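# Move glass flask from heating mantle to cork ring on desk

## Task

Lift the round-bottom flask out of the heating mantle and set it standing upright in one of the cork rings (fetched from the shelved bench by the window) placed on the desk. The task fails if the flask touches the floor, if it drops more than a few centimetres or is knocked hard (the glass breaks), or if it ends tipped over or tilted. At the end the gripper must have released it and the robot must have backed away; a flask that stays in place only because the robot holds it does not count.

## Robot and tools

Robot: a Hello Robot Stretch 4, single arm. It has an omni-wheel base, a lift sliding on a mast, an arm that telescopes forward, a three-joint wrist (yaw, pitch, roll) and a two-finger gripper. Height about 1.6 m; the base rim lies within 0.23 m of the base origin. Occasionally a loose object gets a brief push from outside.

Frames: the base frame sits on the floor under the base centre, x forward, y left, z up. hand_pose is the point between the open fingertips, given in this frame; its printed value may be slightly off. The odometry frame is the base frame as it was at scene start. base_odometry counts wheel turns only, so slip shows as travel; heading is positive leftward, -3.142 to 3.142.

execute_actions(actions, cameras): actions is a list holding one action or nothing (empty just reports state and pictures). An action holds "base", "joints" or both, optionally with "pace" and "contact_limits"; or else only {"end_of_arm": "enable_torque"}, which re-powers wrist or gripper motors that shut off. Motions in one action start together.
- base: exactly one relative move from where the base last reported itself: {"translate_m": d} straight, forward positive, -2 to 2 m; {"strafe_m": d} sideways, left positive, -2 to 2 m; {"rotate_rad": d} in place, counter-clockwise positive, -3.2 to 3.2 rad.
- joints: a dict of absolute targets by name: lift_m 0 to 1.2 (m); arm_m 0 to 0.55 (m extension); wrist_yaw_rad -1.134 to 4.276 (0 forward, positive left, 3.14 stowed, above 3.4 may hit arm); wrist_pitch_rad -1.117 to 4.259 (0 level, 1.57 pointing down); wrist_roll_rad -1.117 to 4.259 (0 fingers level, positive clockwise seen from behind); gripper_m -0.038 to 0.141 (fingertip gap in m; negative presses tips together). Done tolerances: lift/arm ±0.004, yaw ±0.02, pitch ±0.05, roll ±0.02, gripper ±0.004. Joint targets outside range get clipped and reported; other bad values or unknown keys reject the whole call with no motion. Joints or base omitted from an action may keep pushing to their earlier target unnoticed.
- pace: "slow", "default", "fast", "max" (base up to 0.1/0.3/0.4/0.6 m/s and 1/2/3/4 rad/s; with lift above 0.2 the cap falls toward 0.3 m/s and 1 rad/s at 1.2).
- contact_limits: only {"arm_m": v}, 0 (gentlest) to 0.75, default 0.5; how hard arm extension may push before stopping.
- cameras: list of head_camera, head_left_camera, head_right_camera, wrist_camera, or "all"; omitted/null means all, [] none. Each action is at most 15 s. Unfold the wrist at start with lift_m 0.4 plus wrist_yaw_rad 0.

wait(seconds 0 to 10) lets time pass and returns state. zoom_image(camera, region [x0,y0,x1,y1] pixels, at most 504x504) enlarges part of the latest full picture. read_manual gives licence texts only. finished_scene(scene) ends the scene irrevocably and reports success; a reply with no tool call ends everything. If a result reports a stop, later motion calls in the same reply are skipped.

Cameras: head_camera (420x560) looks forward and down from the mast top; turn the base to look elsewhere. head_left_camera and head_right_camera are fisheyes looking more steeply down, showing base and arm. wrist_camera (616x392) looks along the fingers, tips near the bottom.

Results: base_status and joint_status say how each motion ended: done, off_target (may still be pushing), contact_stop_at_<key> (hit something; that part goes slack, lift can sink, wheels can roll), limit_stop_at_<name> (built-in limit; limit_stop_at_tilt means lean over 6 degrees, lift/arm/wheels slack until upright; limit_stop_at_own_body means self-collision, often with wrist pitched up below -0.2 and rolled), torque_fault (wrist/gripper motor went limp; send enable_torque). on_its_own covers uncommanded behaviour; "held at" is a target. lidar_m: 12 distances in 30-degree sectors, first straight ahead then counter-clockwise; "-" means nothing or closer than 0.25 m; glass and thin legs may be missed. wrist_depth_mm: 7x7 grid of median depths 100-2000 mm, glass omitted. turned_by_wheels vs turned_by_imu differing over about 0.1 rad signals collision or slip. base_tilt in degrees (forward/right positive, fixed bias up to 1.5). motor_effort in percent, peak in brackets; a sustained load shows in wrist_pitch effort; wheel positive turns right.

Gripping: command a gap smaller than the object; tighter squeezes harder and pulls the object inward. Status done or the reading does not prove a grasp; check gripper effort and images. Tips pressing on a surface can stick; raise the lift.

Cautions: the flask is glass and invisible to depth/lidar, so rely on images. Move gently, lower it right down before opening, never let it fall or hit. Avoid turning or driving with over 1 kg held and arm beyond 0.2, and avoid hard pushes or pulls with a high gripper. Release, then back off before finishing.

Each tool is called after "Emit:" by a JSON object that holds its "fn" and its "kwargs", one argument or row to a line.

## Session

Emit:
{"fn": "execute_actions", "kwargs": {
  "actions": [],
  "cameras": ["head_camera","head_left_camera"]
}}

Scene clock: 0.00 s.
base_odometry: x=+0.000 y=+0.000 heading=+0.000 (m, m, rad; odometry frame)
turned_by_wheels: +0.000 (rad since the last result)
turned_by_imu: +0.000 (rad since the last result)
base_tilt: forward=-0.6 right=+0.0 (deg)
lidar_m: 1.57 1.52 1.59 1.09 1.04 1.08 1.48 1.62 1.70 1.34 1.25 1.34
base_status: not commanded
joint_positions: lift_m=+0.283 arm_m=+0.001 wrist_yaw_rad=+3.089 wrist_pitch_rad=-0.008 wrist_roll_rad=-0.010 gripper_m=+0.057
joint_status: not commanded
motor_effort: lift_m=+19 arm_m=+0 wrist_yaw_rad=+0 wrist_pitch_rad=-7 wrist_roll_rad=-1 gripper_m=-3 wheel_0=+0 wheel_1=+0 wheel_2=+0 (%)
hand_pose: x=-0.1115 y=+0.1024 z=+0.4633 quat_wxyz=(+0.026, +0.004, -0.005, +1.000) (m; base frame)
wrist_depth_mm: - 139 - - - 1229 1060 / - 129 244 - 1661 1756 1576 / - 133 196 - - 1921 1576 / 119 141 - - - 1983 1618 / - - - - - 1921 1618 / 1537 1618 194 1537 198 1499 1464 / 1060 1060 1078 108 1060 960 1042
pictures: head_camera, head_left_camera
Images, in order (width x height): head_camera 420x560, head_left_camera 420x672.

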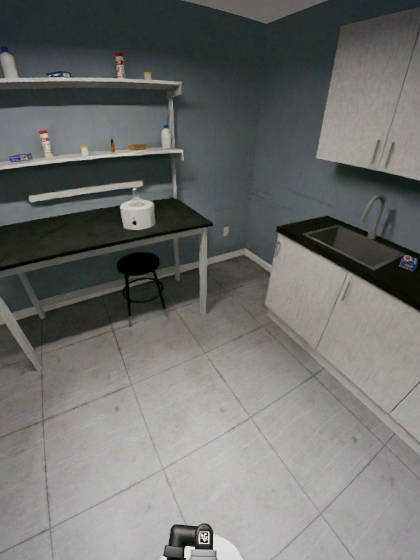

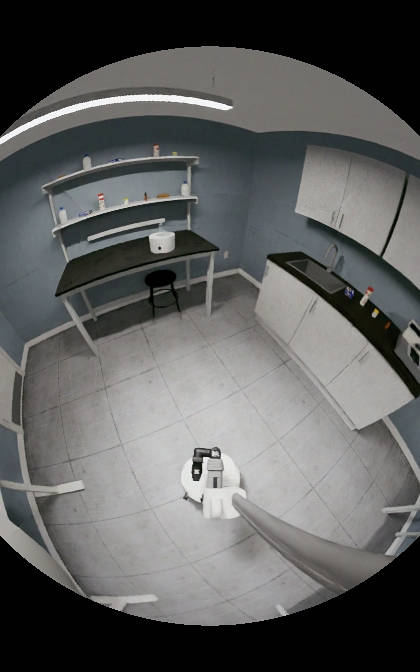

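Emit:
{"fn": "execute_actions", "kwargs": {
  "actions": [
    {"base":{"rotate_rad":-2.7},"joints":{"lift_m":0.83,"wrist_yaw_rad":0,"gripper_m":0.14,"wrist_pitch_rad":0.24}}
  ],
  "cameras": ["head_camera"]
}}

Scene clock: 6.37 s.
base_odometry: x=+0.000 y=+0.000 heading=-2.700 (m, m, rad; odometry frame)
turned_by_wheels: -2.700 (rad since the last result)
turned_by_imu: -2.716 (rad since the last result)
base_tilt: forward=-0.6 right=+0.1 (deg)
lidar_m: 1.63 1.68 1.41 1.28 1.32 1.63 1.55 1.56 1.09 1.02 1.03 1.30
base_status: done
joint_positions: lift_m=+0.830 arm_m=+0.001 wrist_yaw_rad=+0.000 wrist_pitch_rad=+0.242 wrist_roll_rad=-0.010 gripper_m=+0.140
joint_status: all done
motor_effort: lift_m=+23(23) arm_m=+0(0) wrist_yaw_rad=-1(9) wrist_pitch_rad=-7(5) wrist_roll_rad=-1(0) gripper_m=+2(1) wheel_0=+1(5) wheel_1=+1(10) wheel_2=+1(10) (%)
hand_pose: x=+0.4521 y=-0.0873 z=+0.9388 quat_wxyz=(+0.993, -0.005, +0.121, +0.001) (m; base frame)
wrist_depth_mm: 1983 1983 1983 - - - - / - - - - - - - / - - - - - - - / - - - - - - - / - - - - - - - / 1983 1808 1708 1808 1661 1661 1756 / 1537 1499 1537 108 1499 1397 1430
pictures: head_camera
Images, in order (width x height): head_camera 420x560.

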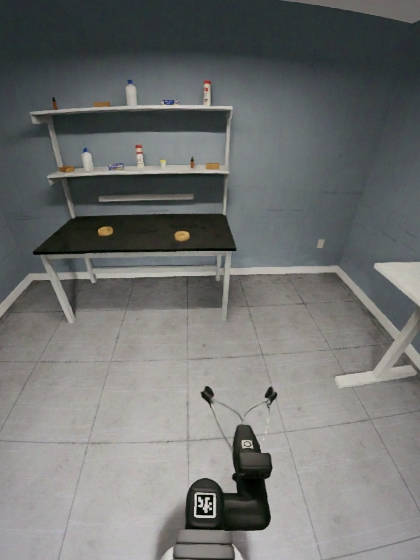

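Emit:
{"fn": "execute_actions", "kwargs": {
  "actions": [
    {"base":{"strafe_m":0.3}}
  ],
  "cameras": []
}}

Emit:
{"fn": "execute_actions", "kwargs": {
  "actions": [
    {"base":{"translate_m":1.1}}
  ],
  "cameras": ["wrist_camera"]
}}

Scene clock: 13.07 s.
base_odometry: x=+0.128 y=-0.271 heading=-2.700 (m, m, rad; odometry frame)
turned_by_wheels: +0.000 (rad since the last result)
turned_by_imu: +0.002 (rad since the last result)
base_tilt: forward=-0.6 right=+0.0 (deg)
lidar_m: 1.61 1.65 1.06 0.99 1.02 1.33 1.57 1.58 2.28 1.30 1.32 1.71
base_status: done
joint_positions: lift_m=+0.830 arm_m=+0.001 wrist_yaw_rad=+0.000 wrist_pitch_rad=+0.242 wrist_roll_rad=-0.010 gripper_m=+0.140
joint_status: not commanded
motor_effort: lift_m=+21(23) arm_m=+0(0) wrist_yaw_rad=-2(3) wrist_pitch_rad=-6(5) wrist_roll_rad=+0(0) gripper_m=+0(2) wheel_0=+2(7) wheel_1=-1(11) wheel_2=+0(1) (%)
hand_pose: x=+0.4521 y=-0.0874 z=+0.9389 quat_wxyz=(+0.993, -0.005, +0.121, +0.001) (m; base frame)
wrist_depth_mm: 1983 1983 1983 1983 - - - / - - - - - - - / - - - 1921 - - - / - - - - - - - / - - - - - - - / 1863 1808 1708 1863 1661 1661 1756 / 1537 1464 1499 108 1499 1397 1430
pictures: none
No camera images: the call's "cameras" was empty. Leave "cameras" out to get every camera's image.

Scene clock: 18.20 s.
base_odometry: x=-0.866 y=-0.742 heading=-2.699 (m, m, rad; odometry frame)
turned_by_wheels: +0.000 (rad since the last result)
turned_by_imu: -0.002 (rad since the last result)
base_tilt: forward=-0.6 right=+0.0 (deg)
lidar_m: 0.50 0.52 0.69 1.70 1.25 1.47 3.32 1.95 1.28 1.18 2.05 0.54
base_status: done
joint_positions: lift_m=+0.830 arm_m=+0.001 wrist_yaw_rad=+0.000 wrist_pitch_rad=+0.242 wrist_roll_rad=-0.010 gripper_m=+0.140
joint_status: not commanded
motor_effort: lift_m=+21(21) arm_m=+0(0) wrist_yaw_rad=-3(2) wrist_pitch_rad=-6(5) wrist_roll_rad=-3(1) gripper_m=+1(2) wheel_0=+1(5) wheel_1=+1(4) wheel_2=+0(5) (%)
hand_pose: x=+0.4521 y=-0.0874 z=+0.9389 quat_wxyz=(+0.993, -0.005, +0.121, +0.001) (m; base frame)
wrist_depth_mm: 946 960 991 1008 1025 1060 1060 / 991 1025 1042 1060 1078 1098 1118 / 1042 1042 1060 1098 1098 1138 1182 / 1060 1042 1008 991 960 1205 1229 / 699 691 668 661 654 627 1281 / 517 484 455 477 445 439 473 / 407 404 404 108 399 375 382
pictures: wrist_camera
camera_calibration (this result's frames):
wrist_camera: T_world_to_cam=[[0.0102965, -0.999429, -0.0321783, -0.0517478], [-0.279559, 0.0280197, -0.95972, 1.07714], [0.960073, 0.0188775, -0.27911, 0.0593622], [0, 0, 0, 1]] pos_world=[0.244663, -0.0830198, 1.04865]
Images, in order (width x height): wrist_camera 616x392.

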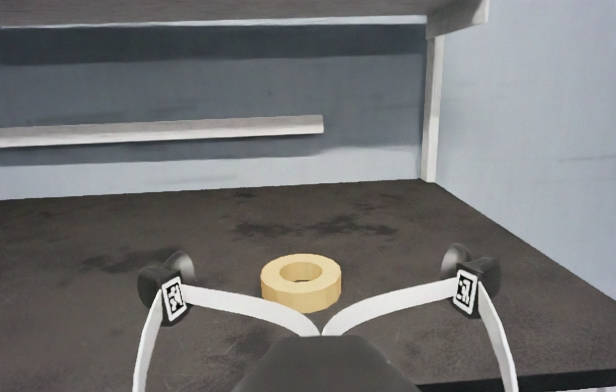

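Emit:
{"fn": "execute_actions", "kwargs": {
  "actions": [
    {"joints":{"arm_m":0.12}}
  ],
  "cameras": []
}}

Emit:
{"fn": "execute_actions", "kwargs": {
  "actions": [
    {"joints":{"lift_m":0.6},"pace":"slow"}
  ],
  "cameras": ["wrist_camera"]
}}

Scene clock: 24.83 s.
base_odometry: x=-0.866 y=-0.742 heading=-2.699 (m, m, rad; odometry frame)
turned_by_wheels: +0.000 (rad since the last result)
turned_by_imu: +0.001 (rad since the last result)
base_tilt: forward=-0.6 right=+0.0 (deg)
lidar_m: 0.50 0.52 0.67 1.70 1.27 1.48 3.36 1.93 1.28 1.18 2.05 0.54
base_status: not commanded
joint_positions: lift_m=+0.830 arm_m=+0.119 wrist_yaw_rad=+0.000 wrist_pitch_rad=+0.242 wrist_roll_rad=-0.010 gripper_m=+0.140
joint_status: all done
motor_effort: lift_m=+21(21) arm_m=+8(9) wrist_yaw_rad=+2(1) wrist_pitch_rad=-7(5) wrist_roll_rad=-2(2) gripper_m=+2(2) wheel_0=+1(1) wheel_1=+1(1) wheel_2=+0(0) (%)
hand_pose: x=+0.5696 y=-0.0874 z=+0.9389 quat_wxyz=(+0.993, -0.005, +0.121, +0.001) (m; base frame)
wrist_depth_mm: 854 866 891 904 917 917 960 / 904 917 917 946 946 991 991 / 917 917 931 976 1008 1008 1042 / 960 976 991 976 960 1060 1098 / 699 691 668 654 640 627 1138 / 517 484 455 445 445 439 473 / 407 402 402 108 397 373 382
pictures: none
No camera images: the call's "cameras" was empty. Leave "cameras" out to get every camera's image.

Scene clock: 27.10 s.
torque_fault: wrist_pitch_rad switched itself off since the last result.
base_odometry: x=-0.866 y=-0.742 heading=-2.700 (m, m, rad; odometry frame)
turned_by_wheels: +0.000 (rad since the last result)
turned_by_imu: +0.009 (rad since the last result)
base_tilt: forward=-0.6 right=+0.0 (deg)
lidar_m: 0.51 0.54 0.71 1.70 1.23 1.46 3.32 1.93 1.30 1.18 2.04 0.61
base_status: not commanded
joint_positions: lift_m=+0.646 arm_m=+0.119 wrist_yaw_rad=-0.002 wrist_pitch_rad=+0.133 wrist_roll_rad=-0.010 gripper_m=+0.140
joint_status: lift_m contact_stop (moved -0.184 of -0.230)
on_its_own: lift_m is slack since a contact_stop (your +0.600 is given up); wrist_pitch_rad is off since a torque_fault, until you send "end_of_arm": "enable_torque" (your +0.240 is given up)
motor_effort: lift_m=+19(21) arm_m=+7(8) wrist_yaw_rad=+5(22) wrist_pitch_rad=-1(100) wrist_roll_rad=-2(3) gripper_m=+0(0) wheel_0=+1(1) wheel_1=+1(4) wheel_2=-3(9) (%)
hand_pose: x=+0.5754 y=-0.0879 z=+0.7859 quat_wxyz=(+0.998, -0.005, +0.066, +0.000) (m; base frame)
wrist_depth_mm: 878 878 917 931 931 960 991 / 891 904 931 946 976 976 991 / 931 931 960 976 976 1008 1025 / 668 634 615 585 559 544 525 / 351 343 334 319 320 310 304 / 238 219 205 225 199 199 217 / 189 190 193 108 198 201 252
pictures: wrist_camera
camera_calibration (this result's frames):
wrist_camera: T_world_to_cam=[[0.011982, -0.999452, -0.0308585, -0.0604504], [-0.173558, 0.0283135, -0.984416, 0.92321], [0.984751, 0.017151, -0.173124, -0.199325], [0, 0, 0, 1]] pos_world=[0.357241, -0.0831379, 0.87245]
Images, in order (width x height): wrist_camera 616x392.

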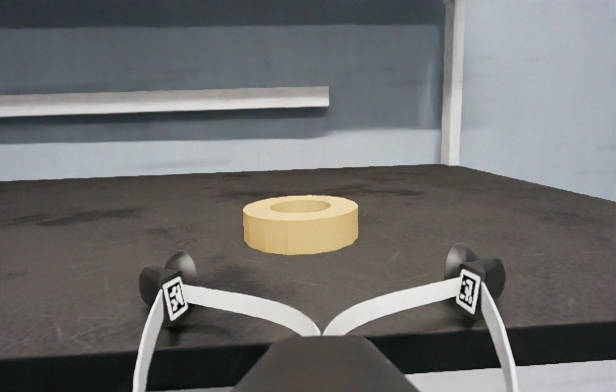

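Emit:
{"fn": "execute_actions", "kwargs": {
  "actions": [
    {"end_of_arm":"enable_torque"}
  ],
  "cameras": []
}}

Emit:
{"fn": "execute_actions", "kwargs": {
  "actions": [
    {"joints":{"lift_m":0.69,"arm_m":0.29,"wrist_pitch_rad":0.24}}
  ],
  "cameras": []
}}

Emit:
{"fn": "execute_actions", "kwargs": {
  "actions": [
    {"joints":{"gripper_m":0.02}}
  ],
  "cameras": []
}}

Emit:
{"fn": "execute_actions", "kwargs": {
  "actions": [
    {"joints":{"lift_m":1.0,"arm_m":0}}
  ],
  "cameras": []
}}

Emit:
{"fn": "execute_actions", "kwargs": {
  "actions": [
    {"base":{"rotate_rad":-1.9}}
  ],
  "cameras": ["head_camera"]
}}

Scene clock: 34.67 s.
base_odometry: x=-0.866 y=-0.742 heading=-2.700 (m, m, rad; odometry frame)
turned_by_wheels: +0.000 (rad since the last result)
turned_by_imu: +0.001 (rad since the last result)
base_tilt: forward=-0.6 right=+0.0 (deg)
lidar_m: 0.50 0.53 0.71 1.72 1.27 1.47 3.36 1.94 1.28 1.20 2.03 0.61
base_status: not commanded
joint_positions: lift_m=+0.646 arm_m=+0.119 wrist_yaw_rad=-0.002 wrist_pitch_rad=+0.133 wrist_roll_rad=-0.010 gripper_m=+0.140
joint_status: not commanded
end_of_arm: enable_torque: each motor that was off is on again
on_its_own: wrist_pitch_rad is held at +0.133, not at your +0.240, since a torque_fault; lift_m is slack since a contact_stop (your +0.600 is given up)
motor_effort: lift_m=+19(19) arm_m=+7(7) wrist_yaw_rad=+3(3) wrist_pitch_rad=-2(1) wrist_roll_rad=-1(1) gripper_m=+2(0) wheel_0=+1(1) wheel_1=+1(1) wheel_2=-3(3) (%)
hand_pose: x=+0.5754 y=-0.0879 z=+0.7859 quat_wxyz=(+0.998, -0.005, +0.066, +0.000) (m; base frame)
wrist_depth_mm: 878 891 917 931 931 946 976 / 891 904 917 946 960 991 1008 / 931 946 960 976 991 1025 1042 / 676 640 615 574 559 544 525 / 351 343 334 319 320 309 306 / 237 220 206 226 200 199 217 / 189 190 193 108 198 201 251
pictures: none
No camera images: the call's "cameras" was empty. Leave "cameras" out to get every camera's image.

Scene clock: 36.27 s.
base_odometry: x=-0.866 y=-0.742 heading=-2.700 (m, m, rad; odometry frame)
turned_by_wheels: +0.000 (rad since the last result)
turned_by_imu: +0.001 (rad since the last result)
base_tilt: forward=-0.6 right=+0.0 (deg)
lidar_m: 0.52 0.51 0.71 1.71 1.25 1.47 3.33 1.91 1.29 1.20 2.02 0.56
base_status: not commanded
joint_positions: lift_m=+0.690 arm_m=+0.289 wrist_yaw_rad=+0.000 wrist_pitch_rad=+0.242 wrist_roll_rad=-0.010 gripper_m=+0.140
joint_status: all done
motor_effort: lift_m=+23(22) arm_m=+8(15) wrist_yaw_rad=-1(20) wrist_pitch_rad=-6(74) wrist_roll_rad=+1(0) gripper_m=+1(1) wheel_0=+1(2) wheel_1=+1(3) wheel_2=-2(9) (%)
hand_pose: x=+0.7396 y=-0.0874 z=+0.7988 quat_wxyz=(+0.993, -0.005, +0.121, +0.001) (m; base frame)
wrist_depth_mm: 715 723 723 741 750 768 778 / 676 750 750 778 798 798 809 / 768 768 788 798 809 820 854 / 530 521 504 488 477 466 459 / 349 343 334 260 324 315 312 / 258 242 191 223 203 219 239 / 205 202 176 108 196 187 192
pictures: none
No camera images: the call's "cameras" was empty. Leave "cameras" out to get every camera's image.

Scene clock: 38.43 s.
base_odometry: x=-0.866 y=-0.742 heading=-2.700 (m, m, rad; odometry frame)
turned_by_wheels: +0.000 (rad since the last result)
turned_by_imu: +0.000 (rad since the last result)
base_tilt: forward=-0.7 right=+0.0 (deg)
lidar_m: 0.50 0.53 0.68 1.69 1.25 1.47 3.35 1.93 1.31 1.19 2.04 0.55
base_status: not commanded
joint_positions: lift_m=+0.690 arm_m=+0.289 wrist_yaw_rad=+0.000 wrist_pitch_rad=+0.242 wrist_roll_rad=-0.010 gripper_m=+0.021
joint_status: all done
motor_effort: lift_m=+22(22) arm_m=+8(8) wrist_yaw_rad=-1(3) wrist_pitch_rad=-6(5) wrist_roll_rad=+1(2) gripper_m=-32(33) wheel_0=+1(1) wheel_1=+1(1) wheel_2=-2(2) (%)
hand_pose: x=+0.7396 y=-0.0874 z=+0.7987 quat_wxyz=(+0.993, -0.005, +0.121, +0.001) (m; base frame)
wrist_depth_mm: 707 732 732 741 759 759 778 / 676 750 759 768 788 788 809 / 768 778 788 809 809 820 854 / 530 517 500 488 477 462 455 / 347 340 334 329 322 317 310 / 258 176 182 215 195 178 237 / 205 195 167 108 152 193 185
pictures: none
No camera images: the call's "cameras" was empty. Leave "cameras" out to get every camera's image.

Scene clock: 40.73 s.
base_odometry: x=-0.866 y=-0.742 heading=-2.700 (m, m, rad; odometry frame)
turned_by_wheels: +0.000 (rad since the last result)
turned_by_imu: +0.000 (rad since the last result)
base_tilt: forward=-0.6 right=+0.0 (deg)
lidar_m: 0.51 0.54 0.68 1.71 1.25 1.47 3.36 1.91 1.30 1.19 2.03 0.54
base_status: not commanded
joint_positions: lift_m=+1.000 arm_m=+0.002 wrist_yaw_rad=+0.000 wrist_pitch_rad=+0.243 wrist_roll_rad=-0.010 gripper_m=+0.021
joint_status: all done
joint sent to its limit — the command would take arm_m past its lower limit, so that joint was sent only as far as its limit.
motor_effort: lift_m=+23(23) arm_m=-8(6) wrist_yaw_rad=+0(1) wrist_pitch_rad=-9(8) wrist_roll_rad=-1(1) gripper_m=-31(31) wheel_0=+1(1) wheel_1=+1(1) wheel_2=-2(2) (%)
hand_pose: x=+0.4534 y=-0.0875 z=+1.1085 quat_wxyz=(+0.993, -0.005, +0.121, +0.001) (m; base frame)
wrist_depth_mm: 976 960 991 1008 1025 1060 1060 / 831 1008 1025 1042 1008 1078 1098 / 1042 1060 1078 1098 1118 1138 1182 / 1098 1098 1118 1160 1182 1182 1229 / 1118 1078 1078 1060 1025 1229 1281 / 831 176 183 216 195 177 1366 / 654 621 168 108 153 621 1430
pictures: none
No camera images: the call's "cameras" was empty. Leave "cameras" out to get every camera's image.

Scene clock: 43.20 s.
base_odometry: x=-0.866 y=-0.742 heading=+1.684 (m, m, rad; odometry frame)
turned_by_wheels: -1.900 (rad since the last result)
turned_by_imu: -1.912 (rad since the last result)
base_tilt: forward=-0.6 right=+0.0 (deg)
lidar_m: 1.19 1.23 0.63 0.50 0.51 0.59 0.88 1.48 1.24 1.82 2.62 1.57
base_status: done
joint_positions: lift_m=+1.000 arm_m=+0.002 wrist_yaw_rad=+0.000 wrist_pitch_rad=+0.243 wrist_roll_rad=-0.010 gripper_m=+0.021
joint_status: not commanded
motor_effort: lift_m=+22(23) arm_m=-8(8) wrist_yaw_rad=+1(2) wrist_pitch_rad=-9(7) wrist_roll_rad=-1(1) gripper_m=-29(31) wheel_0=-1(3) wheel_1=+0(6) wheel_2=+1(6) (%)
hand_pose: x=+0.4534 y=-0.0874 z=+1.1086 quat_wxyz=(+0.993, -0.005, +0.121, +0.001) (m; base frame)
wrist_depth_mm: 1499 1618 1756 1863 - - - / 1499 1661 1808 1983 - - - / 1576 1661 1808 1808 1708 - - / 1618 1229 1921 - - - - / 1708 1808 1983 - - - - / 1756 176 183 215 195 178 - / 1756 1661 168 108 153 1708 1708
pictures: head_camera
Images, in order (width x height): head_camera 420x560.

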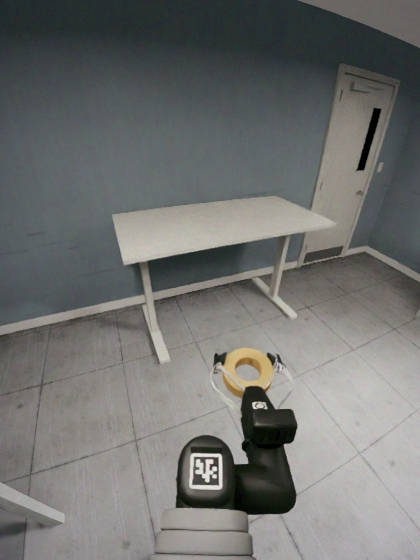

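Emit:
{"fn": "execute_actions", "kwargs": {
  "actions": [
    {"base":{"translate_m":0.85},"joints":{"arm_m":0.3}}
  ],
  "cameras": ["head_camera"]
}}

Scene clock: 50.20 s.
base_odometry: x=-0.962 y=+0.103 heading=+1.684 (m, m, rad; odometry frame)
turned_by_wheels: +0.000 (rad since the last result)
turned_by_imu: -0.001 (rad since the last result)
base_tilt: forward=-0.6 right=+0.0 (deg)
lidar_m: 0.42 0.41 0.45 1.68 0.89 0.94 1.43 1.90 2.03 2.33 1.28 0.61
base_status: done
joint_positions: lift_m=+1.000 arm_m=+0.299 wrist_yaw_rad=+0.000 wrist_pitch_rad=+0.243 wrist_roll_rad=-0.010 gripper_m=+0.021
joint_status: all done
motor_effort: lift_m=+22(22) arm_m=+8(6) wrist_yaw_rad=-1(0) wrist_pitch_rad=-8(8) wrist_roll_rad=+2(1) gripper_m=-32(34) wheel_0=+1(3) wheel_1=+1(2) wheel_2=+0(9) (%)
hand_pose: x=+0.7496 y=-0.0874 z=+1.1087 quat_wxyz=(+0.993, -0.005, +0.121, +0.001) (m; base frame)
wrist_depth_mm: 634 676 732 798 891 976 1098 / 647 699 759 831 917 1025 1160 / 668 723 798 866 960 1078 1229 / 691 750 820 878 878 854 842 / 647 640 621 615 597 591 580 / 480 176 183 215 195 178 442 / 379 364 168 108 153 359 343
pictures: head_camera
Images, in order (width x height): head_camera 420x560.

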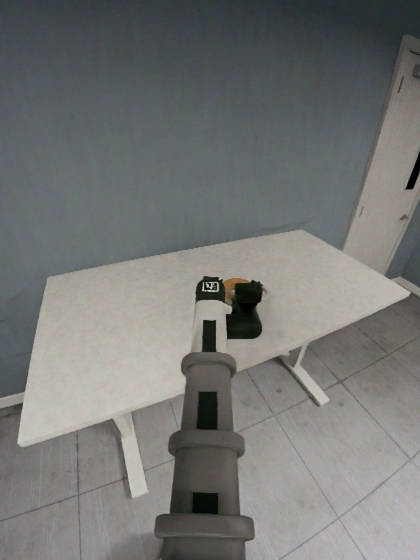

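Emit:
{"fn": "execute_actions", "kwargs": {
  "actions": [
    {"joints":{"lift_m":0.87},"pace":"slow"}
  ],
  "cameras": []
}}

Emit:
{"fn": "execute_actions", "kwargs": {
  "actions": [
    {"joints":{"gripper_m":0.14}}
  ],
  "cameras": []
}}

Emit:
{"fn": "execute_actions", "kwargs": {
  "actions": [
    {"joints":{"arm_m":0.0,"wrist_pitch_rad":0}}
  ],
  "cameras": ["wrist_camera"]
}}

Emit:
{"fn": "execute_actions", "kwargs": {
  "actions": [
    {"base":{"rotate_rad":-1.5},"joints":{"wrist_roll_rad":3.14}}
  ],
  "cameras": ["head_camera"]
}}

Scene clock: 60.00 s.
base_odometry: x=-0.962 y=+0.103 heading=+1.684 (m, m, rad; odometry frame)
turned_by_wheels: +0.000 (rad since the last result)
turned_by_imu: +0.001 (rad since the last result)
base_tilt: forward=-0.6 right=+0.1 (deg)
lidar_m: 0.44 0.40 0.43 1.66 0.89 0.94 1.44 1.87 2.03 2.34 1.24 0.57
base_status: not commanded
joint_positions: lift_m=+0.870 arm_m=+0.299 wrist_yaw_rad=+0.000 wrist_pitch_rad=+0.239 wrist_roll_rad=-0.010 gripper_m=+0.021
joint_status: all done
motor_effort: lift_m=+13(22) arm_m=+8(8) wrist_yaw_rad=-3(2) wrist_pitch_rad=+2(8) wrist_roll_rad=-2(1) gripper_m=-32(32) wheel_0=+1(1) wheel_1=+1(1) wheel_2=+0(0) (%)
hand_pose: x=+0.7498 y=-0.0874 z=+0.9803 quat_wxyz=(+0.993, -0.005, +0.119, +0.001) (m; base frame)
wrist_depth_mm: 634 683 732 798 891 991 1118 / 654 699 768 842 931 1042 1160 / 668 723 778 842 904 854 820 / 521 500 492 480 469 452 445 / 338 330 324 319 312 307 303 / 250 176 183 214 193 178 230 / 198 188 164 108 149 187 182
pictures: none
No camera images: the call's "cameras" was empty. Leave "cameras" out to get every camera's image.

Scene clock: 62.17 s.
base_odometry: x=-0.962 y=+0.103 heading=+1.684 (m, m, rad; odometry frame)
turned_by_wheels: +0.000 (rad since the last result)
turned_by_imu: +0.000 (rad since the last result)
base_tilt: forward=-0.6 right=+0.0 (deg)
lidar_m: 0.44 0.41 0.46 1.69 0.90 0.94 1.43 1.88 2.05 2.34 1.28 0.59
base_status: not commanded
joint_positions: lift_m=+0.870 arm_m=+0.299 wrist_yaw_rad=-0.001 wrist_pitch_rad=+0.241 wrist_roll_rad=-0.010 gripper_m=+0.140
joint_status: all done
motor_effort: lift_m=+14(14) arm_m=+8(8) wrist_yaw_rad=-1(1) wrist_pitch_rad=-1(13) wrist_roll_rad=-1(0) gripper_m=+2(31) wheel_0=+1(1) wheel_1=+1(1) wheel_2=+0(0) (%)
hand_pose: x=+0.7497 y=-0.0876 z=+0.9799 quat_wxyz=(+0.993, -0.005, +0.120, +0.000) (m; base frame)
wrist_depth_mm: 627 676 732 809 878 991 1098 / 647 699 768 831 931 1042 1182 / 668 723 788 831 878 831 798 / 512 500 484 469 455 445 436 / 334 325 319 245 307 301 298 / 246 230 196 220 181 210 228 / 195 193 184 108 174 179 183
pictures: none
No camera images: the call's "cameras" was empty. Leave "cameras" out to get every camera's image.

Scene clock: 64.17 s.
base_odometry: x=-0.962 y=+0.103 heading=+1.684 (m, m, rad; odometry frame)
turned_by_wheels: +0.000 (rad since the last result)
turned_by_imu: +0.000 (rad since the last result)
base_tilt: forward=-0.7 right=+0.0 (deg)
lidar_m: 0.42 0.40 0.46 1.67 0.90 0.94 1.39 1.90 2.06 2.32 1.23 0.57
base_status: not commanded
joint_positions: lift_m=+0.870 arm_m=+0.002 wrist_yaw_rad=+0.000 wrist_pitch_rad=+0.002 wrist_roll_rad=-0.010 gripper_m=+0.140
joint_status: all done
joint sent to its limit — the command would take arm_m past its lower limit, so that joint was sent only as far as its limit.
motor_effort: lift_m=+15(15) arm_m=-8(9) wrist_yaw_rad=-3(0) wrist_pitch_rad=-6(13) wrist_roll_rad=+0(0) gripper_m=+1(3) wheel_0=+1(1) wheel_1=+1(1) wheel_2=+0(0) (%)
hand_pose: x=+0.4619 y=-0.0874 z=+1.0478 quat_wxyz=(+1.000, -0.005, +0.001, +0.000) (m; base frame)
wrist_depth_mm: 891 976 1060 1160 1281 1464 1618 / 904 976 1060 1160 1308 1464 1618 / 917 976 1078 1182 1281 1464 1661 / 904 991 1078 1182 1308 1430 1661 / 842 809 778 759 732 699 683 / 462 415 379 433 368 362 442 / 319 314 314 108 340 1008 1708
pictures: wrist_camera
camera_calibration (this result's frames):
wrist_camera: T_world_to_cam=[[0.0174693, -0.999432, -0.0288254, -0.0552169], [-0.0439018, 0.0280353, -0.998642, 1.11635], [0.998883, 0.0187111, -0.0433871, -0.184513], [0, 0, 0, 1]] pos_world=[0.234281, -0.0830305, 1.10524]
Images, in order (width x height): wrist_camera 616x392.

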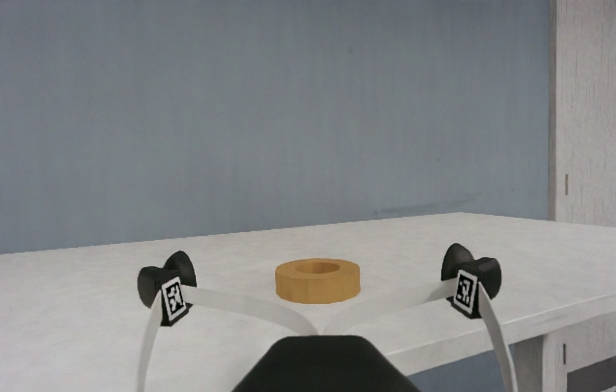

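Scene clock: 66.60 s.
base_odometry: x=-0.962 y=+0.103 heading=+0.184 (m, m, rad; odometry frame)
turned_by_wheels: -1.500 (rad since the last result)
turned_by_imu: -1.509 (rad since the last result)
base_tilt: forward=-0.6 right=+0.1 (deg)
lidar_m: 2.31 1.05 0.51 0.42 0.40 0.45 1.65 0.89 0.97 1.58 1.88 2.09
base_status: done
joint_positions: lift_m=+0.870 arm_m=+0.002 wrist_yaw_rad=+0.000 wrist_pitch_rad=+0.002 wrist_roll_rad=+3.140 gripper_m=+0.140
joint_status: all done
motor_effort: lift_m=+17(17) arm_m=-8(8) wrist_yaw_rad=-2(3) wrist_pitch_rad=-7(8) wrist_roll_rad=+1(5) gripper_m=+1(1) wheel_0=+1(4) wheel_1=+1(10) wheel_2=-2(7) (%)
hand_pose: x=+0.4619 y=-0.0874 z=+1.0477 quat_wxyz=(+0.001, +1.000, +0.000, -0.001) (m; base frame)
wrist_depth_mm: 1808 - - - - - - / 1808 - - - - - - / 1808 - - - - - - / - - - - - - - / - - - - - - - / - - - - - - - / 1983 - - 108 - - -
pictures: head_camera
Images, in order (width x height): head_camera 420x560.

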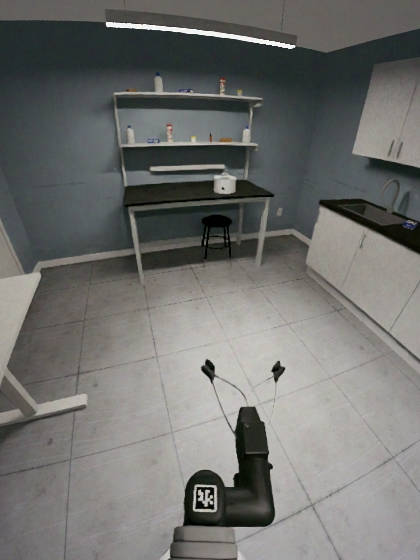

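Emit:
{"fn": "execute_actions", "kwargs": {
  "actions": [
    {"base":{"translate_m":1.75},"joints":{"lift_m":1.0}}
  ],
  "cameras": ["head_camera","wrist_camera"]
}}

Scene clock: 77.80 s.
base_odometry: x=+0.759 y=+0.423 heading=+0.184 (m, m, rad; odometry frame)
turned_by_wheels: +0.000 (rad since the last result)
turned_by_imu: -0.003 (rad since the last result)
base_tilt: forward=-0.6 right=+0.1 (deg)
lidar_m: 0.65 0.63 0.73 1.83 1.14 1.19 3.18 2.50 1.57 1.28 1.28 0.80
base_status: done
joint_positions: lift_m=+1.000 arm_m=+0.002 wrist_yaw_rad=+0.000 wrist_pitch_rad=+0.002 wrist_roll_rad=+3.140 gripper_m=+0.140
joint_status: all done
motor_effort: lift_m=+22(23) arm_m=-8(8) wrist_yaw_rad=-1(1) wrist_pitch_rad=-6(8) wrist_roll_rad=+1(0) gripper_m=+2(1) wheel_0=+0(2) wheel_1=+0(4) wheel_2=+1(6) (%)
hand_pose: x=+0.4618 y=-0.0874 z=+1.1772 quat_wxyz=(+0.001, +1.000, +0.000, -0.001) (m; base frame)
wrist_depth_mm: 707 640 554 521 492 504 512 / 683 699 661 627 778 798 831 / 1808 1618 1366 640 1255 1138 1078 / 1808 1708 1464 1366 1255 1138 1078 / 1756 1708 1308 1336 1229 1138 1060 / 1756 1661 1464 1366 1229 842 976 / 1756 1661 1537 108 1255 1182 1078
pictures: head_camera, wrist_camera
camera_calibration (this result's frames):
wrist_camera: T_world_to_cam=[[0.0177502, 0.999163, 0.0368524, 0.0458175], [-0.0391331, -0.0361357, 0.99858, -1.11346], [0.999076, -0.0191672, 0.0384589, -0.278632], [0, 0, 0, 1]] pos_world=[0.233988, -0.0913555, 1.12091]
Images, in order (width x height): head_camera 420x560, wrist_camera 616x392.

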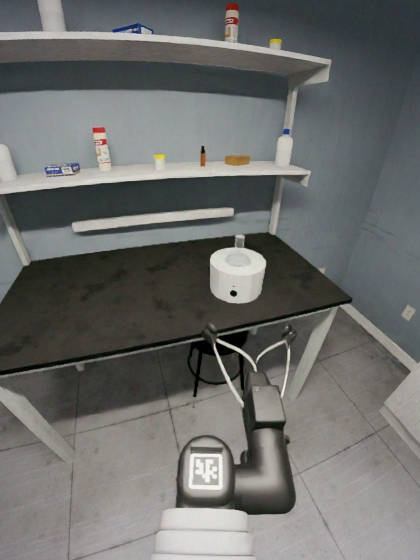

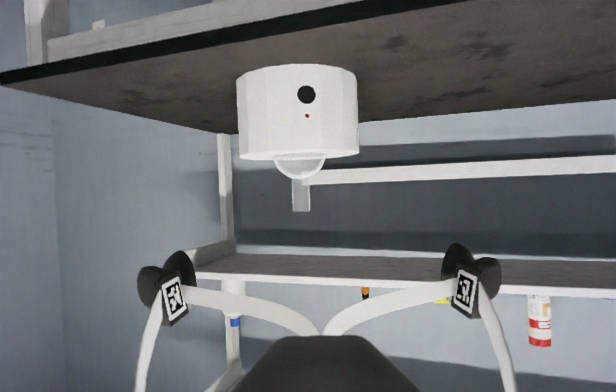

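Emit:
{"fn": "execute_actions", "kwargs": {
  "actions": [
    {"base":{"strafe_m":-0.03},"joints":{"lift_m":0.975,"arm_m":0.5}}
  ],
  "cameras": ["wrist_camera"]
}}

Scene clock: 84.93 s.
base_odometry: x=+0.764 y=+0.393 heading=+0.184 (m, m, rad; odometry frame)
turned_by_wheels: +0.000 (rad since the last result)
turned_by_imu: +0.001 (rad since the last result)
base_tilt: forward=-0.6 right=+0.0 (deg)
lidar_m: 0.67 0.65 0.78 1.85 1.17 1.19 3.19 2.49 1.53 1.25 1.25 0.81
base_status: done
joint_positions: lift_m=+0.975 arm_m=+0.499 wrist_yaw_rad=+0.000 wrist_pitch_rad=+0.002 wrist_roll_rad=+3.140 gripper_m=+0.140
joint_status: all done
motor_effort: lift_m=+15(20) arm_m=+8(7) wrist_yaw_rad=-2(1) wrist_pitch_rad=-6(7) wrist_roll_rad=+0(2) gripper_m=+0(1) wheel_0=-1(9) wheel_1=+1(6) wheel_2=+0(1) (%)
hand_pose: x=+0.9580 y=-0.0874 z=+1.1529 quat_wxyz=(+0.001, +1.000, +0.000, -0.001) (m; base frame)
wrist_depth_mm: 394 157 133 126 129 145 449 / 1138 159 135 132 137 154 676 / 1182 1060 272 298 310 723 691 / 1182 1060 931 878 788 732 683 / 1182 1060 931 891 809 732 707 / 1229 683 707 831 683 654 691 / 1229 627 615 108 569 508 525
pictures: wrist_camera
camera_calibration (this result's frames):
wrist_camera: T_world_to_cam=[[0.0175977, 0.99916, 0.037016, 0.0378231], [-0.0394467, -0.0362991, 0.998562, -1.06946], [0.999067, -0.0190326, 0.0387748, -0.773738], [0, 0, 0, 1]] pos_world=[0.730164, -0.091338, 1.09652]
Images, in order (width x height): wrist_camera 616x392.

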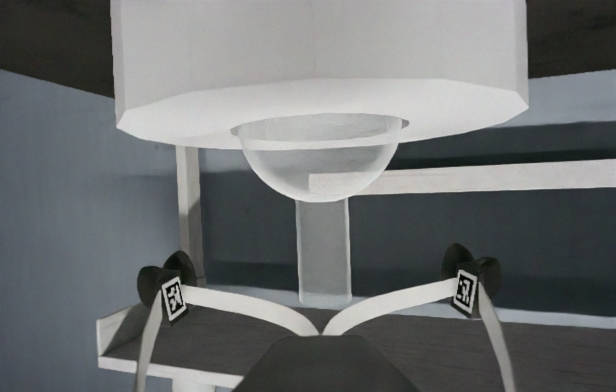

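Slightly lower, then grip and carry.

Emit:
{"fn": "execute_actions", "kwargs": {
  "actions": [
    {"joints":{"lift_m":0.955}}
  ],
  "cameras": []
}}

Emit:
{"fn": "execute_actions", "kwargs": {
  "actions": [
    {"joints":{"gripper_m":0}}
  ],
  "cameras": []
}}

Emit:
{"fn": "execute_actions", "kwargs": {
  "actions": [
    {"joints":{"lift_m":1.12},"pace":"slow"}
  ],
  "cameras": []
}}

Emit:
{"fn": "execute_actions", "kwargs": {
  "actions": [
    {"joints":{"arm_m":0}}
  ],
  "cameras": []
}}

Emit:
{"fn": "execute_actions", "kwargs": {
  "actions": [
    {"base":{"strafe_m":0.03}}
  ],
  "cameras": []
}}

Emit:
{"fn": "execute_actions", "kwargs": {
  "actions": [
    {"base":{"translate_m":-1.75}}
  ],
  "cameras": []
}}

Emit:
{"fn": "execute_actions", "kwargs": {
  "actions": [
    {"base":{"rotate_rad":1.5}}
  ],
  "cameras": []
}}

Emit:
{"fn": "execute_actions", "kwargs": {
  "actions": [
    {"joints":{"arm_m":0.29,"lift_m":1.0}}
  ],
  "cameras": ["wrist_camera"]
}}

Scene clock: 103.17 s.
base_odometry: x=+0.764 y=+0.393 heading=+0.184 (m, m, rad; odometry frame)
turned_by_wheels: +0.000 (rad since the last result)
turned_by_imu: +0.001 (rad since the last result)
base_tilt: forward=-0.6 right=+0.0 (deg)
lidar_m: 0.67 0.64 0.76 1.85 1.15 1.21 3.19 2.49 1.54 1.28 1.26 0.81
base_status: not commanded
joint_positions: lift_m=+0.955 arm_m=+0.499 wrist_yaw_rad=+0.000 wrist_pitch_rad=+0.002 wrist_roll_rad=+3.140 gripper_m=+0.140
joint_status: all done
motor_effort: lift_m=+15(15) arm_m=+8(8) wrist_yaw_rad=-1(1) wrist_pitch_rad=-6(8) wrist_roll_rad=+0(0) gripper_m=+2(0) wheel_0=+0(0) wheel_1=+1(1) wheel_2=+0(0) (%)
hand_pose: x=+0.9580 y=-0.0874 z=+1.1329 quat_wxyz=(+0.001, +1.000, +0.000, -0.001) (m; base frame)
wrist_depth_mm: 347 158 132 126 129 145 397 / 521 159 133 127 130 145 634 / 1182 190 137 130 139 155 683 / 1182 1060 931 866 788 723 640 / 1205 1078 931 878 809 732 699 / 1205 788 768 854 732 715 707 / 1205 627 615 108 609 549 569
pictures: none
No camera images: the call's "cameras" was empty. Leave "cameras" out to get every camera's image.

Scene clock: 105.53 s.
base_odometry: x=+0.764 y=+0.393 heading=+0.184 (m, m, rad; odometry frame)
turned_by_wheels: +0.000 (rad since the last result)
turned_by_imu: +0.000 (rad since the last result)
base_tilt: forward=-0.6 right=+0.0 (deg)
lidar_m: 0.67 0.64 0.76 1.84 1.18 1.22 3.19 2.49 1.57 1.26 1.26 0.80
base_status: not commanded
joint_positions: lift_m=+0.955 arm_m=+0.499 wrist_yaw_rad=+0.001 wrist_pitch_rad=+0.002 wrist_roll_rad=+3.140 gripper_m=+0.001
joint_status: all done
motor_effort: lift_m=+15(15) arm_m=+8(8) wrist_yaw_rad=-4(6) wrist_pitch_rad=-5(5) wrist_roll_rad=-2(0) gripper_m=-21(21) wheel_0=+0(1) wheel_1=+1(1) wheel_2=+0(0) (%)
hand_pose: x=+0.9581 y=-0.0871 z=+1.1331 quat_wxyz=(+0.001, +1.000, +0.001, -0.001) (m; base frame)
wrist_depth_mm: 347 156 132 126 129 145 399 / 521 158 133 126 129 145 640 / 1182 179 136 133 144 161 691 / 1160 1060 946 878 778 732 640 / 1182 1078 931 854 798 750 699 / 1205 1060 187 741 189 750 707 / 1229 621 615 108 603 539 569
pictures: none
No camera images: the call's "cameras" was empty. Leave "cameras" out to get every camera's image.

Scene clock: 107.67 s.
base_odometry: x=+0.764 y=+0.393 heading=+0.184 (m, m, rad; odometry frame)
turned_by_wheels: +0.000 (rad since the last result)
turned_by_imu: +0.000 (rad since the last result)
base_tilt: forward=-0.6 right=+0.1 (deg)
lidar_m: 0.63 0.65 0.78 1.83 1.17 1.21 3.17 2.51 1.56 1.27 1.24 0.78
base_status: not commanded
joint_positions: lift_m=+1.120 arm_m=+0.499 wrist_yaw_rad=+0.001 wrist_pitch_rad=+0.004 wrist_roll_rad=+3.140 gripper_m=+0.001
joint_status: all done
motor_effort: lift_m=+23(24) arm_m=+8(7) wrist_yaw_rad=-3(4) wrist_pitch_rad=-13(14) wrist_roll_rad=-2(0) gripper_m=-22(21) wheel_0=-1(0) wheel_1=+1(1) wheel_2=+0(0) (%)
hand_pose: x=+0.9581 y=-0.0873 z=+1.2966 quat_wxyz=(+0.001, +1.000, +0.000, -0.002) (m; base frame)
wrist_depth_mm: 1138 778 741 759 759 732 683 / 1182 1042 931 878 788 715 654 / 1160 1078 931 866 788 741 699 / 1182 1060 931 878 809 741 699 / 1205 661 750 707 676 634 603 / 1205 1078 187 854 189 430 480 / 1229 1078 960 108 809 741 707
pictures: none
No camera images: the call's "cameras" was empty. Leave "cameras" out to get every camera's image.

Scene clock: 110.20 s.
base_odometry: x=+0.764 y=+0.393 heading=+0.184 (m, m, rad; odometry frame)
turned_by_wheels: +0.000 (rad since the last result)
turned_by_imu: +0.000 (rad since the last result)
base_tilt: forward=-0.6 right=+0.0 (deg)
lidar_m: 0.66 0.66 0.77 1.86 1.16 1.20 3.19 2.48 1.54 1.26 1.25 0.81
base_status: not commanded
joint_positions: lift_m=+1.120 arm_m=+0.002 wrist_yaw_rad=+0.000 wrist_pitch_rad=+0.005 wrist_roll_rad=+3.140 gripper_m=+0.001
joint_status: all done
joint sent to its limit — the command would take arm_m past its lower limit, so that joint was sent only as far as its limit.
motor_effort: lift_m=+24(23) arm_m=-8(9) wrist_yaw_rad=-1(4) wrist_pitch_rad=-14(15) wrist_roll_rad=-1(1) gripper_m=-23(24) wheel_0=+0(0) wheel_1=+1(1) wheel_2=+0(0) (%)
hand_pose: x=+0.4619 y=-0.0875 z=+1.2965 quat_wxyz=(+0.001, +1.000, +0.000, -0.002) (m; base frame)
wrist_depth_mm: 768 732 741 627 732 798 809 / 1808 1661 1118 661 1229 1138 1078 / 1756 1708 1537 1397 1281 1160 1060 / 1708 1661 1499 1397 1255 1182 1118 / 1756 1708 1464 1205 1229 1160 976 / 1756 1708 187 1397 189 1160 1118 / 1756 1756 1336 108 1255 1118 1118
pictures: none
No camera images: the call's "cameras" was empty. Leave "cameras" out to get every camera's image.

Scene clock: 111.20 s.
base_odometry: x=+0.759 y=+0.423 heading=+0.184 (m, m, rad; odometry frame)
turned_by_wheels: +0.000 (rad since the last result)
turned_by_imu: +0.000 (rad since the last result)
base_tilt: forward=-0.6 right=+0.0 (deg)
lidar_m: 0.64 0.61 0.75 1.83 1.17 1.18 3.19 2.49 1.59 1.28 1.27 0.80
base_status: done
joint_positions: lift_m=+1.120 arm_m=+0.002 wrist_yaw_rad=+0.000 wrist_pitch_rad=+0.005 wrist_roll_rad=+3.140 gripper_m=+0.001
joint_status: not commanded
motor_effort: lift_m=+24(23) arm_m=-8(8) wrist_yaw_rad=-1(2) wrist_pitch_rad=-14(14) wrist_roll_rad=+0(1) gripper_m=-22(20) wheel_0=+0(3) wheel_1=+0(8) wheel_2=+0(1) (%)
hand_pose: x=+0.4619 y=-0.0874 z=+1.2965 quat_wxyz=(+0.001, +1.000, +0.000, -0.002) (m; base frame)
wrist_depth_mm: 715 723 699 634 778 798 820 / 1708 1618 1025 668 1205 1138 1098 / 1756 1661 1464 1397 1255 1160 1060 / 1808 1661 1464 1366 1255 1160 1098 / 1808 1708 1464 1160 1229 1138 960 / 1756 1708 188 1366 189 1160 1098 / 1756 1708 1281 108 1229 1118 1098
pictures: none
No camera images: the call's "cameras" was empty. Leave "cameras" out to get every camera's image.

Scene clock: 118.53 s.
base_odometry: x=-0.962 y=+0.103 heading=+0.184 (m, m, rad; odometry frame)
turned_by_wheels: +0.000 (rad since the last result)
turned_by_imu: +0.007 (rad since the last result)
base_tilt: forward=-0.6 right=+0.0 (deg)
lidar_m: 2.33 1.07 0.54 0.43 0.42 0.48 1.65 0.88 0.97 1.57 1.89 2.10
base_status: done
joint_positions: lift_m=+1.120 arm_m=+0.002 wrist_yaw_rad=+0.000 wrist_pitch_rad=+0.005 wrist_roll_rad=+3.140 gripper_m=+0.001
joint_status: not commanded
motor_effort: lift_m=+23(24) arm_m=-8(8) wrist_yaw_rad=+0(2) wrist_pitch_rad=-14(12) wrist_roll_rad=+1(1) gripper_m=-21(22) wheel_0=+1(5) wheel_1=+1(4) wheel_2=-2(9) (%)
hand_pose: x=+0.4618 y=-0.0874 z=+1.2966 quat_wxyz=(+0.001, +1.000, +0.000, -0.002) (m; base frame)
wrist_depth_mm: 1756 - - - - - - / 1808 - - - - - - / - - - - - - - / - - - - - - - / - - - - - - - / - - 187 - 189 - - / - - - 108 - 1661 -
pictures: none
No camera images: the call's "cameras" was empty. Leave "cameras" out to get every camera's image.

Scene clock: 121.03 s.
base_odometry: x=-0.962 y=+0.103 heading=+1.684 (m, m, rad; odometry frame)
turned_by_wheels: +1.500 (rad since the last result)
turned_by_imu: +1.510 (rad since the last result)
base_tilt: forward=-0.6 right=+0.1 (deg)
lidar_m: 0.44 0.42 0.46 1.67 0.91 0.92 1.42 1.90 2.04 2.35 1.27 0.57
base_status: done
joint_positions: lift_m=+1.120 arm_m=+0.002 wrist_yaw_rad=+0.000 wrist_pitch_rad=+0.004 wrist_roll_rad=+3.140 gripper_m=+0.001
joint_status: not commanded
motor_effort: lift_m=+22(23) arm_m=-8(8) wrist_yaw_rad=-1(1) wrist_pitch_rad=-14(14) wrist_roll_rad=-1(1) gripper_m=-22(20) wheel_0=+0(3) wheel_1=+1(2) wheel_2=-2(7) (%)
hand_pose: x=+0.4618 y=-0.0874 z=+1.2967 quat_wxyz=(+0.001, +1.000, +0.000, -0.002) (m; base frame)
wrist_depth_mm: 627 647 661 676 691 707 723 / 946 991 1008 1042 1042 960 904 / 1708 1499 1308 1182 1098 991 917 / 1756 1537 1366 1205 1098 991 917 / 1808 1537 1366 1205 1078 1008 917 / 1756 1537 187 1182 189 960 917 / 1708 1576 1366 108 1078 976 917
pictures: none
No camera images: the call's "cameras" was empty. Leave "cameras" out to get every camera's image.

Scene clock: 123.03 s.
base_odometry: x=-0.962 y=+0.103 heading=+1.684 (m, m, rad; odometry frame)
turned_by_wheels: +0.000 (rad since the last result)
turned_by_imu: +0.000 (rad since the last result)
base_tilt: forward=-0.6 right=+0.0 (deg)
lidar_m: 0.45 0.42 0.45 1.67 0.90 0.96 1.40 1.89 2.03 2.32 1.29 0.59
base_status: not commanded
joint_positions: lift_m=+1.000 arm_m=+0.289 wrist_yaw_rad=+0.000 wrist_pitch_rad=+0.005 wrist_roll_rad=+3.140 gripper_m=+0.001
joint_status: all done
motor_effort: lift_m=+16(19) arm_m=+8(8) wrist_yaw_rad=+0(1) wrist_pitch_rad=-13(13) wrist_roll_rad=-1(1) gripper_m=-21(23) wheel_0=+0(0) wheel_1=+1(1) wheel_2=-2(2) (%)
hand_pose: x=+0.7480 y=-0.0874 z=+1.1771 quat_wxyz=(+0.001, +1.000, +0.000, -0.002) (m; base frame)
wrist_depth_mm: 362 373 379 387 397 404 410 / 539 559 580 597 615 640 661 / 1308 1098 991 917 809 741 683 / 1336 1160 1025 917 820 750 691 / 1366 1160 1042 904 809 750 691 / 1366 1160 187 891 189 732 691 / 1366 1182 1025 108 798 741 699
pictures: wrist_camera
camera_calibration (this result's frames):
wrist_camera: T_world_to_cam=[[0.0176454, 0.999148, 0.0373144, 0.0402213], [-0.037012, -0.0366419, 0.998643, -1.10387], [0.999159, -0.0190025, 0.0363339, -0.562089], [0, 0, 0, 1]] pos_world=[0.52005, -0.0913158, 1.12129]
Images, in order (width x height): wrist_camera 616x392.

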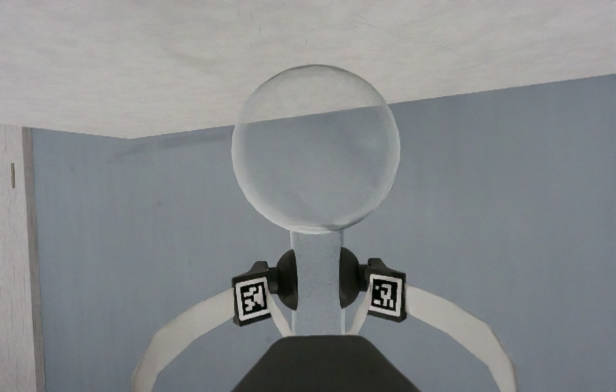

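Emit:
{"fn": "execute_actions", "kwargs": {
  "actions": [
    {"joints":{"lift_m":0.96},"pace":"slow"}
  ],
  "cameras": ["wrist_camera"]
}}

Scene clock: 126.90 s.
base_odometry: x=-0.962 y=+0.103 heading=+1.684 (m, m, rad; odometry frame)
turned_by_wheels: +0.000 (rad since the last result)
turned_by_imu: +0.001 (rad since the last result)
base_tilt: forward=-0.6 right=+0.0 (deg)
lidar_m: 0.44 0.41 0.43 1.68 0.88 0.94 1.42 1.89 2.00 2.34 1.28 0.58
base_status: not commanded
joint_positions: lift_m=+0.960 arm_m=+0.289 wrist_yaw_rad=+0.000 wrist_pitch_rad=+0.005 wrist_roll_rad=+3.140 gripper_m=+0.001
joint_status: all done
motor_effort: lift_m=+16(16) arm_m=+8(8) wrist_yaw_rad=-4(3) wrist_pitch_rad=-12(14) wrist_roll_rad=-1(2) gripper_m=-22(22) wheel_0=+0(0) wheel_1=+1(1) wheel_2=-2(2) (%)
hand_pose: x=+0.7480 y=-0.0874 z=+1.1372 quat_wxyz=(+0.001, +1.000, +0.000, -0.002) (m; base frame)
wrist_depth_mm: 273 281 251 236 282 306 312 / 410 421 436 449 466 480 504 / 798 842 904 878 798 741 691 / 1336 1160 1025 904 820 750 691 / 1336 1160 1008 904 820 750 691 / 1336 1182 187 878 189 741 699 / 1366 1182 1025 108 798 741 707
pictures: wrist_camera
camera_calibration (this result's frames):
wrist_camera: T_world_to_cam=[[0.0176453, 0.999148, 0.0373144, 0.0417129], [-0.0370119, -0.0366419, 0.998643, -1.06395], [0.999159, -0.0190025, 0.0363338, -0.560638], [0, 0, 0, 1]] pos_world=[0.520051, -0.0913158, 1.08132]
Images, in order (width x height): wrist_camera 616x392.

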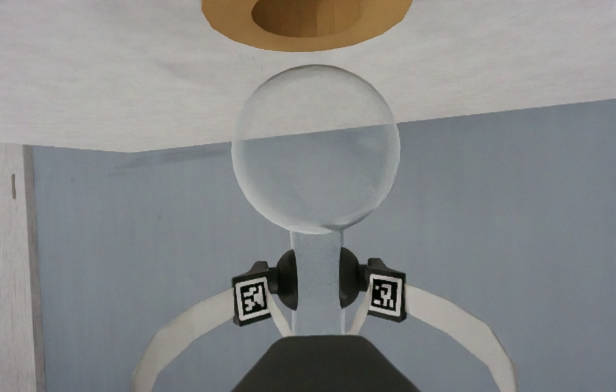

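Emit:
{"fn": "execute_actions", "kwargs": {
  "actions": [
    {"joints":{"arm_m":0.267,"lift_m":0.935},"pace":"slow"}
  ],
  "cameras": ["wrist_camera"]
}}

Scene clock: 134.03 s.
base_odometry: x=-0.962 y=+0.103 heading=+1.684 (m, m, rad; odometry frame)
turned_by_wheels: +0.000 (rad since the last result)
turned_by_imu: +0.001 (rad since the last result)
base_tilt: forward=-0.6 right=+0.0 (deg)
lidar_m: 0.44 0.42 0.47 1.66 0.88 0.94 1.42 1.89 2.03 2.35 1.27 0.60
base_status: not commanded
joint_positions: lift_m=+0.935 arm_m=+0.268 wrist_yaw_rad=+0.000 wrist_pitch_rad=+0.001 wrist_roll_rad=+3.140 gripper_m=+0.001
joint_status: all done
motor_effort: lift_m=+15(16) arm_m=-8(8) wrist_yaw_rad=-3(3) wrist_pitch_rad=-3(13) wrist_roll_rad=-2(0) gripper_m=-21(23) wheel_0=+0(0) wheel_1=+1(1) wheel_2=-2(2) (%)
hand_pose: x=+0.7279 y=-0.0874 z=+1.1133 quat_wxyz=(+0.001, +1.000, +0.000, -0.001) (m; base frame)
wrist_depth_mm: 224 229 194 173 200 251 257 / 336 347 355 262 384 399 415 / 661 723 768 820 809 750 699 / 1336 1160 1042 917 831 768 707 / 1366 1182 1060 917 842 768 715 / 1397 1205 187 917 189 759 715 / 1366 1205 1060 108 831 759 723
pictures: wrist_camera
camera_calibration (this result's frames):
wrist_camera: T_world_to_cam=[[0.017516, 0.999148, 0.0373762, 0.0429855], [-0.0404745, -0.0366428, 0.998508, -1.03816], [0.999027, -0.0190027, 0.0397982, -0.543388], [0, 0, 0, 1]] pos_world=[0.500088, -0.0913158, 1.05663]
Images, in order (width x height): wrist_camera 616x392.

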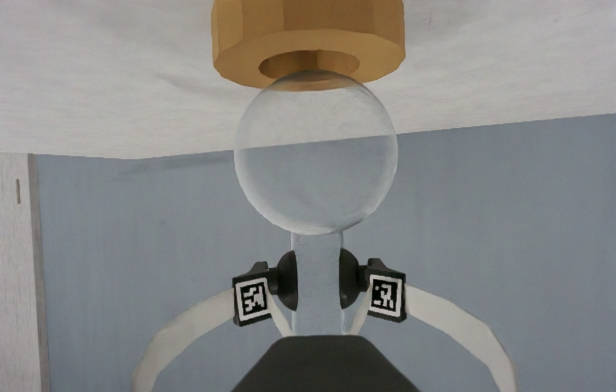

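Emit:
{"fn": "execute_actions", "kwargs": {
  "actions": [
    {"joints":{"lift_m":0.95},"pace":"slow"}
  ],
  "cameras": []
}}

Emit:
{"fn": "execute_actions", "kwargs": {
  "actions": [
    {"joints":{"arm_m":0.242},"base":{"strafe_m":-0.006},"pace":"slow"}
  ],
  "cameras": []
}}

Emit:
{"fn": "execute_actions", "kwargs": {
  "actions": [
    {"joints":{"lift_m":0.925},"pace":"slow"}
  ],
  "cameras": ["wrist_camera"]
}}

Scene clock: 140.50 s.
base_odometry: x=-0.962 y=+0.103 heading=+1.684 (m, m, rad; odometry frame)
turned_by_wheels: +0.000 (rad since the last result)
turned_by_imu: +0.001 (rad since the last result)
base_tilt: forward=-0.6 right=+0.0 (deg)
lidar_m: 0.43 0.41 0.45 1.67 0.91 0.95 1.39 1.90 2.02 2.35 1.28 0.57
base_status: not commanded
joint_positions: lift_m=+0.950 arm_m=+0.268 wrist_yaw_rad=+0.000 wrist_pitch_rad=+0.004 wrist_roll_rad=+3.140 gripper_m=+0.001
joint_status: all done
motor_effort: lift_m=+24(24) arm_m=-8(8) wrist_yaw_rad=-2(4) wrist_pitch_rad=-12(13) wrist_roll_rad=-1(0) gripper_m=-22(20) wheel_0=+0(0) wheel_1=+1(1) wheel_2=-2(2) (%)
hand_pose: x=+0.7278 y=-0.0874 z=+1.1266 quat_wxyz=(+0.001, +1.000, +0.000, -0.002) (m; base frame)
wrist_depth_mm: 251 257 225 200 235 279 286 / 373 387 399 413 430 445 462 / 723 778 831 891 820 759 699 / 1366 1182 1042 931 842 768 715 / 1366 1205 1042 917 831 768 715 / 1336 1182 188 917 189 750 715 / 1366 1205 1060 108 831 759 715
pictures: none
No camera images: the call's "cameras" was empty. Leave "cameras" out to get every camera's image.

Scene clock: 141.80 s.
base_odometry: x=-0.956 y=+0.103 heading=+1.684 (m, m, rad; odometry frame)
turned_by_wheels: +0.000 (rad since the last result)
turned_by_imu: +0.000 (rad since the last result)
base_tilt: forward=-0.6 right=+0.0 (deg)
lidar_m: 0.45 0.42 0.44 1.67 0.92 0.93 1.42 1.88 2.01 2.34 1.27 0.59
base_status: done
joint_positions: lift_m=+0.950 arm_m=+0.243 wrist_yaw_rad=+0.000 wrist_pitch_rad=+0.004 wrist_roll_rad=+3.140 gripper_m=+0.001
joint_status: all done
motor_effort: lift_m=+24(23) arm_m=-8(9) wrist_yaw_rad=-1(2) wrist_pitch_rad=-13(13) wrist_roll_rad=-2(0) gripper_m=-23(22) wheel_0=+0(7) wheel_1=-2(5) wheel_2=+0(0) (%)
hand_pose: x=+0.7028 y=-0.0874 z=+1.1266 quat_wxyz=(+0.001, +1.000, +0.000, -0.002) (m; base frame)
wrist_depth_mm: 251 257 237 200 236 281 286 / 375 387 402 407 427 445 459 / 723 778 831 891 831 778 723 / 1366 1205 1060 960 866 788 732 / 1397 1229 1078 946 854 798 723 / 1397 1205 187 931 189 778 732 / 1397 1255 1098 108 854 788 741
pictures: none
No camera images: the call's "cameras" was empty. Leave "cameras" out to get every camera's image.

Scene clock: 142.80 s.
base_odometry: x=-0.956 y=+0.103 heading=+1.684 (m, m, rad; odometry frame)
turned_by_wheels: +0.000 (rad since the last result)
turned_by_imu: +0.000 (rad since the last result)
base_tilt: forward=-0.6 right=+0.1 (deg)
lidar_m: 0.44 0.41 0.44 1.68 0.87 0.96 1.43 1.89 2.03 2.32 1.27 0.58
base_status: not commanded
joint_positions: lift_m=+0.926 arm_m=+0.243 wrist_yaw_rad=+0.000 wrist_pitch_rad=-0.007 wrist_roll_rad=+3.140 gripper_m=+0.001
joint_status: all done
motor_effort: lift_m=+12(23) arm_m=-8(8) wrist_yaw_rad=-2(2) wrist_pitch_rad=+21(22) wrist_roll_rad=-2(1) gripper_m=-22(23) wheel_0=+0(0) wheel_1=-3(3) wheel_2=+0(0) (%)
hand_pose: x=+0.7028 y=-0.0874 z=+1.1059 quat_wxyz=(+0.001, +1.000, +0.000, +0.004) (m; base frame)
wrist_depth_mm: 217 222 213 193 208 244 249 / 330 343 349 278 343 394 413 / 699 750 809 866 831 768 715 / 1366 1229 1078 946 866 788 723 / 1397 1229 1098 960 866 788 732 / 1397 1255 187 946 188 778 732 / 1430 1255 1118 108 854 768 750
pictures: wrist_camera
camera_calibration (this result's frames):
wrist_camera: T_world_to_cam=[[0.0172062, 0.999148, 0.0375222, 0.0437559], [-0.0487394, -0.036645, 0.998139, -1.0256], [0.998663, -0.019003, 0.0480674, -0.526971], [0, 0, 0, 1]] pos_world=[0.475527, -0.0913157, 1.04738]
Images, in order (width x height): wrist_camera 616x392.

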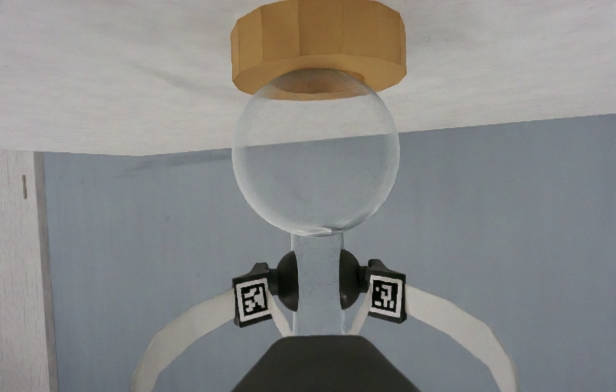

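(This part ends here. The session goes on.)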